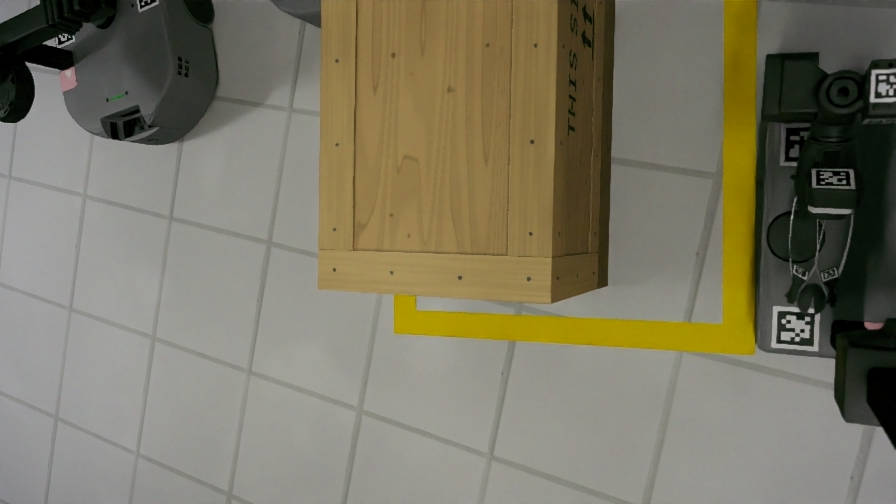

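Emit:
execute_actions:
  actions:
    - {"r2":{"base":{"translate_m":0.15},"joints":{"head_pan_rad":-1.57,"head_tilt_rad":-1.19}},"r3":{"base":{"rotate_rad":1.6}}}
  cameras: []

Emit:
execute_actions:
  actions:
    - {"r3":{"base":{"translate_m":0.38}}}
  cameras: []

Emit:
execute_actions:
  actions:
    - {"r3":{"base":{"rotate_rad":-1.6}}}
  cameras: []

Emit:
execute_actions:
  actions:
    - {"r3":{"base":{"translate_m":1.0}}}
  cameras: []

Emit:
execute_actions:
  actions:
    - {"r3":{"base":{"rotate_rad":-1.6}}}
  cameras: []

Emit:
execute_actions:
  actions:
    - {"r3":{"base":{"translate_m":0.37}}}
  cameras: ["r3_nav_camera"]

Emit:
execute_actions:
  actions:
    - {"r3":{"base":{"rotate_rad":-1.6}}}
  cameras: ["r3_head_camera","r2_nav_camera"]

Scene clock: 1687.00 s.
r1.base_odometry: x=+3.296 y=-1.780 heading=-1.507 (m, m, rad; r1's odometry frame)
r1.turned_by_wheels: +0.000 (rad since the last result)
r1.turned_by_imu: +0.001 (rad since the last result)
r1.base_tilt: forward=-2.0 right=-0.5 (deg)
r1.lidar_m: - - 1.43 1.43 1.57 2.48 0.67 4.09 3.36 0.21 0.15 -
r1.head_depth_mm: 2443 2028 1071 1327 955 862 1085 / 2416 1980 1674 1352 953 858 811 / 2368 1994 1714 1508 949 855 1001 / 2340 1971 1695 1496 940 851 804 / 2339 1951 1691 1489 934 849 795 / 2297 1948 1674 1471 1295 1143 1077 / 2307 1915 1669 1465 1304 1178 1077
r1.base_status: not commanded
r1.joint_positions: lift_m=+0.550 arm_m=+0.000 wrist_yaw_rad=+3.100 wrist_pitch_rad=-0.021 wrist_roll_rad=+0.017 gripper_m=+0.000 head_pan_rad=-0.005 head_tilt_rad=-1.090
r1.joint_status: not commanded
r1.on_its_own: left_wheel is at rest, and its effort (+51) is outside its rest range (-18 to +18); right_wheel is at rest, and its effort (+44) is outside its rest range (-18 to +18)
r1.motor_effort: left_wheel=+51(52) right_wheel=+44(44) lift_m=+21(21) arm_m=-1(1) wrist_yaw_rad=+0(0) wrist_pitch_rad=+8(8) wrist_roll_rad=+0(0) gripper_m=-3(2) head_pan_rad=+2(2) head_tilt_rad=-4(4) (%)
r1.hand_pose: x=-0.0107 y=+0.1104 z=+0.6593 quat_wxyz=(+0.022, +0.713, -0.007, +0.701) (m; r1's base frame)
r1.wrist_depth_mm: - - - - - - - / - - - - - - - / - - - - - - - / - - - - - - - / - - - - - - - / - - - - - - - / - - - - - - -
r2.base_odometry: x=-0.706 y=+0.328 heading=+2.424 (m, m, rad; r2's odometry frame)
r2.turned_by_wheels: +0.000 (rad since the last result)
r2.turned_by_imu: -0.001 (rad since the last result)
r2.base_tilt: forward=-1.2 right=+1.9 (deg)
r2.lidar_m: 1.52 1.91 3.93 4.81 3.49 3.22 3.24 0.89 0.67 0.62 1.64 1.50
r2.head_depth_mm: 1746 1094 1221 1380 1290 1211 1139 / 1737 1094 1251 1336 1283 1218 - / 643 628 1252 1230 1287 - - / 594 652 1256 1239 - - - / 1696 1562 1449 1351 1268 1190 1110 / 1682 1556 1437 1342 1261 1186 1117 / 1686 1539 1442 1334 1256 1178 1114
r2.base_status: done
r2.joint_positions: lift_m=+0.170 arm_m=+0.020 wrist_yaw_rad=-0.019 wrist_pitch_rad=+0.002 wrist_roll_rad=-0.004 gripper_m=+0.000 head_pan_rad=-1.577 head_tilt_rad=-1.175
r2.joint_status: all done
r2.motor_effort: left_wheel=-1(7) right_wheel=+0(5) lift_m=+37(37) arm_m=-5(4) wrist_yaw_rad=-1(1) wrist_pitch_rad=+7(7) wrist_roll_rad=+2(2) gripper_m=-2(2) head_pan_rad=+3(33) head_tilt_rad=-6(21) (%)
r2.hand_pose: x=-0.0264 y=-0.4216 z=+0.2850 quat_wxyz=(+0.709, -0.007, -0.705, -0.006) (m; r2's base frame)
r2.wrist_depth_mm: - - - - - - - / - - - - - - 894 / - - - 476 457 435 413 / - - - 493 477 450 422 / - - - - 484 456 434 / 805 773 759 362 374 365 358 / 586 569 558 310 286 282 272
r3.base_odometry: x=-1.909 y=-5.392 heading=-3.050 (m, m, rad; r3's odometry frame)
r3.turned_by_wheels: +1.600 (rad since the last result)
r3.turned_by_imu: +1.569 (rad since the last result)
r3.base_tilt: forward=-0.7 right=+1.2 (deg)
r3.lidar_m: 1.15 1.13 2.46 2.44 2.25 1.86 1.86 0.42 0.31 0.30 0.31 2.92
r3.head_depth_mm: 1812 1654 1506 1381 1275 1188 1031 / 1831 1648 1511 1382 1283 1190 - / 1831 1662 1515 1391 1288 1193 - / 1838 1661 1518 1398 1281 1193 - / 1837 1587 1526 1398 1279 1202 - / 1577 1469 1520 1399 1298 1199 1132 / 1833 1606 1530 1400 1305 1203 1126
r3.base_status: done
r3.joint_positions: lift_m=+0.270 arm_m=+0.001 wrist_yaw_rad=+3.100 wrist_pitch_rad=-0.418 wrist_roll_rad=+0.002 gripper_m=+0.000 head_pan_rad=+0.000 head_tilt_rad=-1.093
r3.joint_status: not commanded
r3.motor_effort: left_wheel=-1(8) right_wheel=+4(16) lift_m=+24(24) arm_m=-1(1) wrist_yaw_rad=+0(0) wrist_pitch_rad=+6(6) wrist_roll_rad=-1(1) gripper_m=-3(3) head_pan_rad=+0(0) head_tilt_rad=-5(5) (%)
r3.hand_pose: x=-0.0118 y=+0.0783 z=+0.2829 quat_wxyz=(+0.162, +0.695, +0.132, +0.688) (m; r3's base frame)
r3.wrist_depth_mm: - - - - - - - / - - - - - - - / 802 811 - 829 831 833 850 / 638 651 645 659 659 674 669 / 533 538 549 - 551 550 552 / 456 - - - 469 470 470 / - - - - 408 409 413
pictures: none
No camera images: the call's "cameras" was empty. Leave "cameras" out to get every camera's image.

Scene clock: 1690.00 s.
r1.base_odometry: x=+3.296 y=-1.780 heading=-1.507 (m, m, rad; r1's odometry frame)
r1.turned_by_wheels: +0.000 (rad since the last result)
r1.turned_by_imu: +0.001 (rad since the last result)
r1.base_tilt: forward=-2.1 right=-0.5 (deg)
r1.lidar_m: - - 1.43 1.42 1.57 2.48 0.67 4.10 3.36 0.21 0.15 -
r1.head_depth_mm: 2419 2031 1747 1518 961 861 1078 / 2399 2010 1719 1516 952 860 811 / 2343 1996 1695 1504 950 854 1004 / 2367 1960 1705 1493 942 851 804 / 2339 1965 1688 1487 935 847 793 / 2305 1936 1670 1466 1291 1146 1086 / 2273 1928 1661 1461 1307 1180 1074
r1.base_status: not commanded
r1.joint_positions: lift_m=+0.550 arm_m=+0.000 wrist_yaw_rad=+3.100 wrist_pitch_rad=-0.021 wrist_roll_rad=+0.017 gripper_m=+0.000 head_pan_rad=-0.005 head_tilt_rad=-1.090
r1.joint_status: not commanded
r1.on_its_own: left_wheel is at rest, and its effort (+51) is outside its rest range (-18 to +18); right_wheel is at rest, and its effort (+44) is outside its rest range (-18 to +18)
r1.motor_effort: left_wheel=+51(51) right_wheel=+44(44) lift_m=+21(21) arm_m=-1(1) wrist_yaw_rad=+0(0) wrist_pitch_rad=+8(8) wrist_roll_rad=+0(0) gripper_m=-2(3) head_pan_rad=+2(3) head_tilt_rad=-4(4) (%)
r1.hand_pose: x=-0.0107 y=+0.1104 z=+0.6593 quat_wxyz=(+0.022, +0.713, -0.007, +0.701) (m; r1's base frame)
r1.wrist_depth_mm: - - - - - - - / - - - - - - - / - - - - - - - / - - - - - - - / - - - - - - - / - - - - - - - / - - - - - - -
r2.base_odometry: x=-0.706 y=+0.328 heading=+2.424 (m, m, rad; r2's odometry frame)
r2.turned_by_wheels: +0.000 (rad since the last result)
r2.turned_by_imu: -0.001 (rad since the last result)
r2.base_tilt: forward=-1.1 right=+1.8 (deg)
r2.lidar_m: 1.51 1.90 3.93 4.78 3.48 3.21 3.26 0.89 0.66 0.62 1.63 1.51
r2.head_depth_mm: 1743 1098 1214 1383 1288 1206 1141 / 1738 1092 1249 1335 1289 1215 - / 642 629 1249 1225 1292 - - / 595 653 1251 1235 - - - / 1704 1562 1447 1357 1269 1189 1108 / 1690 1556 1444 1349 1260 1182 1117 / 1680 1548 1437 1339 1256 1183 1107
r2.base_status: not commanded
r2.joint_positions: lift_m=+0.170 arm_m=+0.020 wrist_yaw_rad=-0.019 wrist_pitch_rad=+0.002 wrist_roll_rad=-0.004 gripper_m=+0.000 head_pan_rad=-1.577 head_tilt_rad=-1.175
r2.joint_status: not commanded
r2.motor_effort: left_wheel=-1(1) right_wheel=+0(0) lift_m=+37(37) arm_m=-4(5) wrist_yaw_rad=+0(1) wrist_pitch_rad=+6(6) wrist_roll_rad=+2(2) gripper_m=-2(2) head_pan_rad=+3(3) head_tilt_rad=-6(6) (%)
r2.hand_pose: x=-0.0264 y=-0.4216 z=+0.2850 quat_wxyz=(+0.709, -0.007, -0.705, -0.006) (m; r2's base frame)
r2.wrist_depth_mm: - - - - - - - / - - - - - - - / - - - 480 463 434 414 / - - - 496 478 449 421 / - - - - 480 461 435 / 803 774 750 364 376 366 358 / 582 572 565 312 287 282 273
r3.base_odometry: x=-2.287 y=-5.426 heading=-3.050 (m, m, rad; r3's odometry frame)
r3.turned_by_wheels: +0.000 (rad since the last result)
r3.turned_by_imu: +0.001 (rad since the last result)
r3.base_tilt: forward=-0.7 right=+1.3 (deg)
r3.lidar_m: 0.88 0.78 2.38 2.38 2.65 2.24 2.23 0.43 0.42 5.85 3.07 2.53
r3.head_depth_mm: 1809 1649 1501 1377 1279 1192 1110 / 1820 1643 1495 1390 1284 1198 - / 1825 1667 1507 1392 1283 1195 - / 1838 1658 1511 1393 1293 1195 - / 1833 1680 1474 1398 1289 1198 - / 1837 1475 1336 1399 1291 1197 1134 / 1862 1460 1447 1396 1299 1210 1120
r3.base_status: done
r3.joint_positions: lift_m=+0.270 arm_m=+0.001 wrist_yaw_rad=+3.100 wrist_pitch_rad=-0.418 wrist_roll_rad=+0.002 gripper_m=+0.000 head_pan_rad=+0.000 head_tilt_rad=-1.093
r3.joint_status: not commanded
r3.motor_effort: left_wheel=-2(7) right_wheel=+5(12) lift_m=+24(24) arm_m=-1(1) wrist_yaw_rad=+0(0) wrist_pitch_rad=+6(6) wrist_roll_rad=-1(2) gripper_m=-3(3) head_pan_rad=+0(0) head_tilt_rad=-5(4) (%)
r3.hand_pose: x=-0.0118 y=+0.0783 z=+0.2829 quat_wxyz=(+0.162, +0.695, +0.132, +0.688) (m; r3's base frame)
r3.wrist_depth_mm: - - - - - - - / - - - - - - - / 802 817 - 823 832 851 857 / 645 646 643 658 654 662 665 / 533 536 550 - 547 549 554 / 460 - - - 469 469 471 / - - - - 407 408 414
pictures: none
No camera images: the call's "cameras" was empty. Leave "cameras" out to get every camera's image.

Scene clock: 1692.27 s.
r1.base_odometry: x=+3.296 y=-1.780 heading=-1.507 (m, m, rad; r1's odometry frame)
r1.turned_by_wheels: +0.000 (rad since the last result)
r1.turned_by_imu: +0.001 (rad since the last result)
r1.base_tilt: forward=-2.0 right=-0.4 (deg)
r1.lidar_m: - - 1.43 1.42 1.57 2.48 0.67 4.10 3.37 0.21 0.15 -
r1.head_depth_mm: 2427 2023 1725 1517 958 863 1076 / 2410 1990 1720 1512 957 856 814 / 2385 1983 1708 1495 949 853 1002 / 2341 1980 1708 1494 941 850 802 / 2302 1956 1688 1482 933 847 796 / 2291 1939 1671 1480 1291 1135 1082 / 2310 1946 1671 1466 1308 1180 1076
r1.base_status: not commanded
r1.joint_positions: lift_m=+0.550 arm_m=+0.000 wrist_yaw_rad=+3.100 wrist_pitch_rad=-0.021 wrist_roll_rad=+0.017 gripper_m=+0.000 head_pan_rad=-0.005 head_tilt_rad=-1.090
r1.joint_status: not commanded
r1.on_its_own: left_wheel is at rest, and its effort (+51) is outside its rest range (-18 to +18); right_wheel is at rest, and its effort (+44) is outside its rest range (-18 to +18)
r1.motor_effort: left_wheel=+51(51) right_wheel=+44(44) lift_m=+21(21) arm_m=-1(1) wrist_yaw_rad=+0(1) wrist_pitch_rad=+8(8) wrist_roll_rad=+0(0) gripper_m=-3(2) head_pan_rad=+2(3) head_tilt_rad=-3(4) (%)
r1.hand_pose: x=-0.0107 y=+0.1104 z=+0.6593 quat_wxyz=(+0.022, +0.713, -0.007, +0.701) (m; r1's base frame)
r1.wrist_depth_mm: - - - - - - - / - - - - - - - / - - - - - - - / - - - - - - - / - - - - - - - / - - - - - - - / - - - - - - -
r2.base_odometry: x=-0.706 y=+0.328 heading=+2.424 (m, m, rad; r2's odometry frame)
r2.turned_by_wheels: +0.000 (rad since the last result)
r2.turned_by_imu: +0.000 (rad since the last result)
r2.base_tilt: forward=-1.1 right=+1.7 (deg)
r2.lidar_m: 1.52 1.90 3.92 4.81 3.50 3.22 3.27 0.89 0.66 0.62 1.63 1.50
r2.head_depth_mm: 1753 1100 1217 1380 1291 1214 1146 / 1739 1094 1254 1330 1284 1220 - / 643 627 1255 1222 1282 - - / 595 655 1250 1237 - - - / 1700 1564 1449 1355 1270 1187 1113 / 1702 1555 1437 1349 1264 1185 1112 / 1685 1548 1429 1337 1254 1183 1113
r2.base_status: not commanded
r2.joint_positions: lift_m=+0.170 arm_m=+0.020 wrist_yaw_rad=-0.019 wrist_pitch_rad=+0.002 wrist_roll_rad=-0.004 gripper_m=+0.000 head_pan_rad=-1.577 head_tilt_rad=-1.175
r2.joint_status: not commanded
r2.motor_effort: left_wheel=-1(1) right_wheel=-1(0) lift_m=+37(37) arm_m=-4(5) wrist_yaw_rad=-1(1) wrist_pitch_rad=+6(7) wrist_roll_rad=+2(2) gripper_m=-2(2) head_pan_rad=+3(3) head_tilt_rad=-7(7) (%)
r2.hand_pose: x=-0.0264 y=-0.4216 z=+0.2850 quat_wxyz=(+0.709, -0.007, -0.705, -0.006) (m; r2's base frame)
r2.wrist_depth_mm: - - - - - - - / - - - - - - - / - - - 480 463 435 409 / - - - 496 474 444 425 / - - - - 484 457 435 / 801 769 749 361 372 363 358 / 591 570 553 310 289 281 273
r3.base_odometry: x=-2.287 y=-5.426 heading=+1.633 (m, m, rad; r3's odometry frame)
r3.turned_by_wheels: -1.600 (rad since the last result)
r3.turned_by_imu: -1.569 (rad since the last result)
r3.base_tilt: forward=-0.7 right=+1.2 (deg)
r3.lidar_m: 6.02 3.11 2.55 2.53 0.82 2.39 2.37 2.62 2.24 2.23 0.43 0.42
r3.head_depth_mm: 1827 1653 1479 1029 1115 1189 1111 / 1837 1639 1506 1368 1287 1191 - / 1853 1658 1507 1390 1283 1202 - / 1852 1667 1516 1403 1282 1200 - / 1848 1670 1528 1389 1287 1208 - / 1846 1673 1523 1399 1296 1198 1129 / 1874 1676 1533 1401 1299 1211 1123
r3.base_status: done
r3.joint_positions: lift_m=+0.270 arm_m=+0.001 wrist_yaw_rad=+3.100 wrist_pitch_rad=-0.418 wrist_roll_rad=+0.002 gripper_m=+0.000 head_pan_rad=+0.000 head_tilt_rad=-1.093
r3.joint_status: not commanded
r3.motor_effort: left_wheel=+3(11) right_wheel=-2(8) lift_m=+24(24) arm_m=-1(1) wrist_yaw_rad=+0(0) wrist_pitch_rad=+6(6) wrist_roll_rad=-1(1) gripper_m=-3(3) head_pan_rad=+0(0) head_tilt_rad=-5(4) (%)
r3.hand_pose: x=-0.0118 y=+0.0783 z=+0.2829 quat_wxyz=(+0.162, +0.695, +0.132, +0.688) (m; r3's base frame)
r3.wrist_depth_mm: - 675 - - - - - / - 757 - - - - - / 802 792 - 833 831 841 856 / 639 655 644 659 666 657 673 / 537 533 552 - 548 553 558 / 462 - - - 468 469 471 / - - - - 407 408 410
pictures: none
No camera images: the call's "cameras" was empty. Leave "cameras" out to get every camera's image.

Scene clock: 1697.30 s.
r1.base_odometry: x=+3.296 y=-1.780 heading=-1.507 (m, m, rad; r1's odometry frame)
r1.turned_by_wheels: +0.000 (rad since the last result)
r1.turned_by_imu: +0.001 (rad since the last result)
r1.base_tilt: forward=-2.1 right=-0.4 (deg)
r1.lidar_m: - - 1.43 1.42 1.57 2.48 0.67 4.08 0.95 0.21 0.15 -
r1.head_depth_mm: 2438 2040 1730 1526 957 863 1081 / 2422 1995 1731 1513 954 860 812 / 2379 1993 1717 1506 946 854 998 / 2375 1976 1707 1492 942 852 804 / 2325 1959 1694 1489 938 847 795 / 2300 1936 1674 1470 1290 1146 1080 / 2282 1920 1645 1474 1312 1188 1084
r1.base_status: not commanded
r1.joint_positions: lift_m=+0.550 arm_m=+0.000 wrist_yaw_rad=+3.100 wrist_pitch_rad=-0.021 wrist_roll_rad=+0.017 gripper_m=+0.000 head_pan_rad=-0.005 head_tilt_rad=-1.090
r1.joint_status: not commanded
r1.on_its_own: left_wheel is at rest, and its effort (+52) is outside its rest range (-18 to +18); right_wheel is at rest, and its effort (+44) is outside its rest range (-18 to +18)
r1.motor_effort: left_wheel=+52(51) right_wheel=+44(44) lift_m=+21(21) arm_m=-2(1) wrist_yaw_rad=+0(1) wrist_pitch_rad=+8(8) wrist_roll_rad=+0(0) gripper_m=-2(3) head_pan_rad=+2(2) head_tilt_rad=-4(3) (%)
r1.hand_pose: x=-0.0107 y=+0.1104 z=+0.6593 quat_wxyz=(+0.022, +0.713, -0.007, +0.701) (m; r1's base frame)
r1.wrist_depth_mm: - - - - - - - / - - - - - - - / - - - - - - - / - - - - - - - / - - - - - - - / - - - - - - - / - - - - - - -
r2.base_odometry: x=-0.706 y=+0.328 heading=+2.424 (m, m, rad; r2's odometry frame)
r2.turned_by_wheels: +0.000 (rad since the last result)
r2.turned_by_imu: -0.001 (rad since the last result)
r2.base_tilt: forward=-1.1 right=+1.8 (deg)
r2.lidar_m: 1.51 1.91 3.92 4.81 3.48 3.21 1.03 0.89 0.67 0.62 1.64 1.51
r2.head_depth_mm: 1748 1103 1232 1383 1287 1209 1141 / 1736 1089 1248 1329 1282 1214 - / 644 628 1250 1219 1285 - - / 595 654 1251 1237 - - - / 1695 1565 1454 1354 1266 1188 1116 / 1688 1552 1445 1340 1259 1180 1114 / 1691 1544 1434 1341 1253 1178 1105
r2.base_status: not commanded
r2.joint_positions: lift_m=+0.170 arm_m=+0.020 wrist_yaw_rad=-0.019 wrist_pitch_rad=+0.002 wrist_roll_rad=-0.004 gripper_m=+0.000 head_pan_rad=-1.577 head_tilt_rad=-1.175
r2.joint_status: not commanded
r2.motor_effort: left_wheel=-1(1) right_wheel=+0(0) lift_m=+37(37) arm_m=-4(5) wrist_yaw_rad=-1(0) wrist_pitch_rad=+6(6) wrist_roll_rad=+2(2) gripper_m=-3(3) head_pan_rad=+3(3) head_tilt_rad=-7(6) (%)
r2.hand_pose: x=-0.0264 y=-0.4216 z=+0.2850 quat_wxyz=(+0.709, -0.007, -0.705, -0.006) (m; r2's base frame)
r2.wrist_depth_mm: - - - - - - - / - - - - - - - / - - - 478 462 436 413 / - - - 494 478 449 422 / - - - - 480 455 434 / 792 768 760 362 376 363 358 / 588 573 555 311 287 281 273
r3.base_odometry: x=-2.350 y=-4.428 heading=+1.634 (m, m, rad; r3's odometry frame)
r3.turned_by_wheels: +0.000 (rad since the last result)
r3.turned_by_imu: +0.004 (rad since the last result)
r3.base_tilt: forward=-0.7 right=+1.3 (deg)
r3.lidar_m: 5.40 2.90 2.38 2.36 2.61 1.47 3.35 0.43 0.46 0.96 1.02 4.20
r3.head_depth_mm: 1831 1653 1501 1367 1285 1189 1112 / 1839 1652 1507 1391 1283 1190 - / 1823 1663 1515 1390 1284 1197 - / 1844 1663 1522 1396 1294 1197 - / 1840 1670 1520 1401 1294 1204 - / 1853 1685 1528 1401 1291 1206 1130 / 1864 1677 1532 1396 1301 1204 1126
r3.base_status: done
r3.joint_positions: lift_m=+0.270 arm_m=+0.001 wrist_yaw_rad=+3.100 wrist_pitch_rad=-0.418 wrist_roll_rad=+0.002 gripper_m=+0.000 head_pan_rad=+0.000 head_tilt_rad=-1.093
r3.joint_status: not commanded
r3.motor_effort: left_wheel=+2(11) right_wheel=-1(5) lift_m=+24(23) arm_m=-1(1) wrist_yaw_rad=+0(0) wrist_pitch_rad=+6(6) wrist_roll_rad=-1(1) gripper_m=-3(3) head_pan_rad=+0(0) head_tilt_rad=-4(5) (%)
r3.hand_pose: x=-0.0118 y=+0.0783 z=+0.2829 quat_wxyz=(+0.162, +0.695, +0.132, +0.688) (m; r3's base frame)
r3.wrist_depth_mm: - - - - - - - / - - - - - - - / 794 819 - 835 845 851 861 / 633 650 648 657 661 665 679 / 532 539 546 - 552 552 550 / 458 - - - 467 473 473 / - - - - 409 407 412
pictures: none
No camera images: the call's "cameras" was empty. Leave "cameras" out to get every camera's image.

Scene clock: 1699.57 s.
r1.base_odometry: x=+3.296 y=-1.780 heading=-1.507 (m, m, rad; r1's odometry frame)
r1.turned_by_wheels: +0.000 (rad since the last result)
r1.turned_by_imu: +0.001 (rad since the last result)
r1.base_tilt: forward=-2.1 right=-0.4 (deg)
r1.lidar_m: - - 1.44 1.42 1.57 2.49 0.66 4.10 0.95 0.21 0.15 -
r1.head_depth_mm: 2435 2022 1749 1526 953 861 1080 / 2403 2024 1726 1511 947 857 813 / 2367 1981 1693 1502 944 858 1008 / 2352 1985 1709 1497 946 849 804 / 2325 1971 1678 1485 935 845 795 / 2285 1928 1674 1467 1294 1140 1081 / 2289 1923 1669 1470 1305 1184 1081
r1.base_status: not commanded
r1.joint_positions: lift_m=+0.550 arm_m=+0.000 wrist_yaw_rad=+3.100 wrist_pitch_rad=-0.021 wrist_roll_rad=+0.017 gripper_m=+0.000 head_pan_rad=-0.005 head_tilt_rad=-1.090
r1.joint_status: not commanded
r1.on_its_own: left_wheel is at rest, and its effort (+51) is outside its rest range (-18 to +18); right_wheel is at rest, and its effort (+44) is outside its rest range (-18 to +18)
r1.motor_effort: left_wheel=+51(51) right_wheel=+44(44) lift_m=+21(21) arm_m=-2(2) wrist_yaw_rad=+0(0) wrist_pitch_rad=+8(8) wrist_roll_rad=+0(0) gripper_m=-3(2) head_pan_rad=+2(2) head_tilt_rad=-4(4) (%)
r1.hand_pose: x=-0.0107 y=+0.1104 z=+0.6593 quat_wxyz=(+0.022, +0.713, -0.007, +0.701) (m; r1's base frame)
r1.wrist_depth_mm: - - - - - - - / - - - - - - - / - - - - - - - / - - - - - - - / - - - - - - - / - - - - - - - / - - - - - - -
r2.base_odometry: x=-0.706 y=+0.328 heading=+2.424 (m, m, rad; r2's odometry frame)
r2.turned_by_wheels: +0.000 (rad since the last result)
r2.turned_by_imu: +0.000 (rad since the last result)
r2.base_tilt: forward=-1.1 right=+1.9 (deg)
r2.lidar_m: 1.52 1.90 3.95 4.78 3.48 3.22 1.03 0.89 0.67 0.62 1.63 1.51
r2.head_depth_mm: 1747 1098 1219 1384 1294 1216 1142 / 1746 1089 1252 1338 1290 1216 - / 642 628 1253 1223 1286 - - / 594 653 1248 1238 - - - / 1704 1566 1450 1351 1275 1192 1108 / 1691 1552 1443 1348 1262 1188 1122 / 1678 1541 1436 1340 1255 1181 1110
r2.base_status: not commanded
r2.joint_positions: lift_m=+0.170 arm_m=+0.020 wrist_yaw_rad=-0.019 wrist_pitch_rad=+0.002 wrist_roll_rad=-0.004 gripper_m=+0.000 head_pan_rad=-1.577 head_tilt_rad=-1.175
r2.joint_status: not commanded
r2.motor_effort: left_wheel=-1(1) right_wheel=+0(0) lift_m=+37(37) arm_m=-4(5) wrist_yaw_rad=+0(1) wrist_pitch_rad=+6(7) wrist_roll_rad=+2(2) gripper_m=-2(3) head_pan_rad=+3(3) head_tilt_rad=-7(6) (%)
r2.hand_pose: x=-0.0264 y=-0.4216 z=+0.2850 quat_wxyz=(+0.709, -0.007, -0.705, -0.006) (m; r2's base frame)
r2.wrist_depth_mm: - - - - - - - / - - - - - - - / - - - 479 460 432 410 / - - - 495 475 447 418 / - - - - 485 454 437 / 798 775 750 363 373 364 358 / 593 581 557 310 287 280 273
r3.base_odometry: x=-2.350 y=-4.428 heading=+0.034 (m, m, rad; r3's odometry frame)
r3.turned_by_wheels: -1.600 (rad since the last result)
r3.turned_by_imu: -1.569 (rad since the last result)
r3.base_tilt: forward=-0.7 right=+1.2 (deg)
r3.lidar_m: 0.95 1.02 4.11 5.37 2.93 2.38 2.36 2.59 1.48 3.36 0.43 0.45
r3.head_depth_mm: 822 1210 1170 1160 1159 1190 1108 / 1755 1410 1354 1385 1282 1191 - / 1824 1657 1354 1390 1288 1198 - / 1850 1643 1499 1389 1283 1195 - / 1866 1624 1488 1391 1292 1196 - / 1860 1406 1345 1395 1288 1202 1131 / 1858 1664 1341 1396 1298 1197 1128
r3.base_status: done
r3.joint_positions: lift_m=+0.270 arm_m=+0.001 wrist_yaw_rad=+3.100 wrist_pitch_rad=-0.418 wrist_roll_rad=+0.002 gripper_m=+0.000 head_pan_rad=+0.000 head_tilt_rad=-1.093
r3.joint_status: not commanded
r3.motor_effort: left_wheel=+2(11) right_wheel=-2(9) lift_m=+23(24) arm_m=-1(2) wrist_yaw_rad=+0(0) wrist_pitch_rad=+6(6) wrist_roll_rad=-1(1) gripper_m=-3(3) head_pan_rad=+0(0) head_tilt_rad=-4(5) (%)
r3.hand_pose: x=-0.0118 y=+0.0783 z=+0.2829 quat_wxyz=(+0.162, +0.695, +0.132, +0.688) (m; r3's base frame)
r3.wrist_depth_mm: - - - - - - - / - - - - - - - / 803 824 - 816 835 849 857 / 634 648 648 658 657 661 671 / 534 537 551 - 546 546 556 / 458 - - - 465 471 471 / - - - - 407 412 412
pictures: none
No camera images: the call's "cameras" was empty. Leave "cameras" out to get every camera's image.

Scene clock: 1702.53 s.
r1.base_odometry: x=+3.296 y=-1.780 heading=-1.507 (m, m, rad; r1's odometry frame)
r1.turned_by_wheels: +0.000 (rad since the last result)
r1.turned_by_imu: +0.001 (rad since the last result)
r1.base_tilt: forward=-2.0 right=-0.5 (deg)
r1.lidar_m: - - 1.43 1.42 1.57 2.47 0.67 4.10 0.60 0.21 0.15 -
r1.head_depth_mm: 2439 2027 1734 1530 958 863 1083 / 2412 2013 1729 1513 956 856 813 / 2365 1964 1709 1494 943 852 1004 / 2388 1977 1690 1492 941 849 807 / 2322 1957 1663 1482 937 843 791 / 2279 1962 1678 1463 1295 1142 1077 / 2267 1902 1651 1459 1305 1184 1077
r1.base_status: not commanded
r1.joint_positions: lift_m=+0.550 arm_m=+0.000 wrist_yaw_rad=+3.100 wrist_pitch_rad=-0.021 wrist_roll_rad=+0.017 gripper_m=+0.000 head_pan_rad=-0.005 head_tilt_rad=-1.090
r1.joint_status: not commanded
r1.on_its_own: left_wheel is at rest, and its effort (+51) is outside its rest range (-18 to +18); right_wheel is at rest, and its effort (+44) is outside its rest range (-18 to +18)
r1.motor_effort: left_wheel=+51(51) right_wheel=+44(44) lift_m=+22(21) arm_m=-1(2) wrist_yaw_rad=+0(0) wrist_pitch_rad=+8(8) wrist_roll_rad=+0(0) gripper_m=-2(2) head_pan_rad=+2(2) head_tilt_rad=-4(4) (%)
r1.hand_pose: x=-0.0107 y=+0.1104 z=+0.6593 quat_wxyz=(+0.022, +0.713, -0.007, +0.701) (m; r1's base frame)
r1.wrist_depth_mm: - - - - - - - / - - - - - - - / - - - - - - - / - - - - - - - / - - - - - - - / - - - - - - - / - - - - - - -
r2.base_odometry: x=-0.706 y=+0.328 heading=+2.424 (m, m, rad; r2's odometry frame)
r2.turned_by_wheels: +0.000 (rad since the last result)
r2.turned_by_imu: -0.001 (rad since the last result)
r2.base_tilt: forward=-1.2 right=+1.9 (deg)
r2.lidar_m: 1.52 1.90 3.97 4.81 3.48 3.22 0.71 0.70 0.67 0.62 1.63 1.50
r2.head_depth_mm: 1751 1103 1217 1384 1290 1213 1144 / 1732 1092 1255 1328 1284 1215 - / 644 628 1256 1220 1287 - - / 595 654 1249 1233 - - - / 1702 1564 1450 1353 1266 1194 1112 / 1698 1555 1442 1348 1254 1182 1117 / 1676 1548 1435 1337 1256 1178 1109
r2.base_status: not commanded
r2.joint_positions: lift_m=+0.170 arm_m=+0.020 wrist_yaw_rad=-0.019 wrist_pitch_rad=+0.002 wrist_roll_rad=-0.004 gripper_m=+0.000 head_pan_rad=-1.577 head_tilt_rad=-1.175
r2.joint_status: not commanded
r2.motor_effort: left_wheel=-1(1) right_wheel=+0(0) lift_m=+37(37) arm_m=-5(5) wrist_yaw_rad=-1(1) wrist_pitch_rad=+7(7) wrist_roll_rad=+2(2) gripper_m=-2(2) head_pan_rad=+3(3) head_tilt_rad=-7(6) (%)
r2.hand_pose: x=-0.0264 y=-0.4216 z=+0.2850 quat_wxyz=(+0.709, -0.007, -0.705, -0.006) (m; r2's base frame)
r2.wrist_depth_mm: - - - - - - - / - - - - - - - / - - - 477 462 434 411 / - - - 498 476 449 423 / - - - - 482 457 434 / 792 765 758 361 371 364 359 / 593 579 560 312 287 283 272
r3.base_odometry: x=-1.980 y=-4.416 heading=+0.034 (m, m, rad; r3's odometry frame)
r3.turned_by_wheels: +0.000 (rad since the last result)
r3.turned_by_imu: +0.001 (rad since the last result)
r3.base_tilt: forward=-0.7 right=+1.3 (deg)
r3.lidar_m: 0.72 0.72 0.73 5.32 3.35 2.75 2.72 1.81 1.69 0.32 0.33 0.44
r3.head_depth_mm: 688 667 618 1137 1133 1119 1083 / 681 715 1279 1210 1255 1192 - / 705 1587 1515 1215 1273 1193 - / 1845 1670 1519 1374 1287 1198 - / 1860 1666 1512 1394 1284 1203 - / 1862 1666 1519 1212 1270 1203 1135 / 1868 1684 1527 1199 1240 1203 1123
r3.base_status: done
r3.joint_positions: lift_m=+0.270 arm_m=+0.001 wrist_yaw_rad=+3.100 wrist_pitch_rad=-0.418 wrist_roll_rad=+0.002 gripper_m=+0.000 head_pan_rad=+0.000 head_tilt_rad=-1.093
r3.joint_status: not commanded
r3.motor_effort: left_wheel=+3(11) right_wheel=-1(6) lift_m=+24(24) arm_m=-1(1) wrist_yaw_rad=+0(0) wrist_pitch_rad=+6(6) wrist_roll_rad=-2(1) gripper_m=-3(3) head_pan_rad=+0(0) head_tilt_rad=-4(4) (%)
r3.hand_pose: x=-0.0118 y=+0.0783 z=+0.2829 quat_wxyz=(+0.162, +0.695, +0.132, +0.688) (m; r3's base frame)
r3.wrist_depth_mm: - - - - - - - / - - - - - - 622 / 801 810 - 827 838 801 521 / 641 655 652 650 660 623 466 / 532 538 550 - 546 547 461 / 461 - - - 467 472 471 / - - - - 411 407 413
pictures: r3_nav_camera (sideways: a quarter turn counterclockwise sets it upright)
Images, in order (width x height): r3_nav_camera 672x504.

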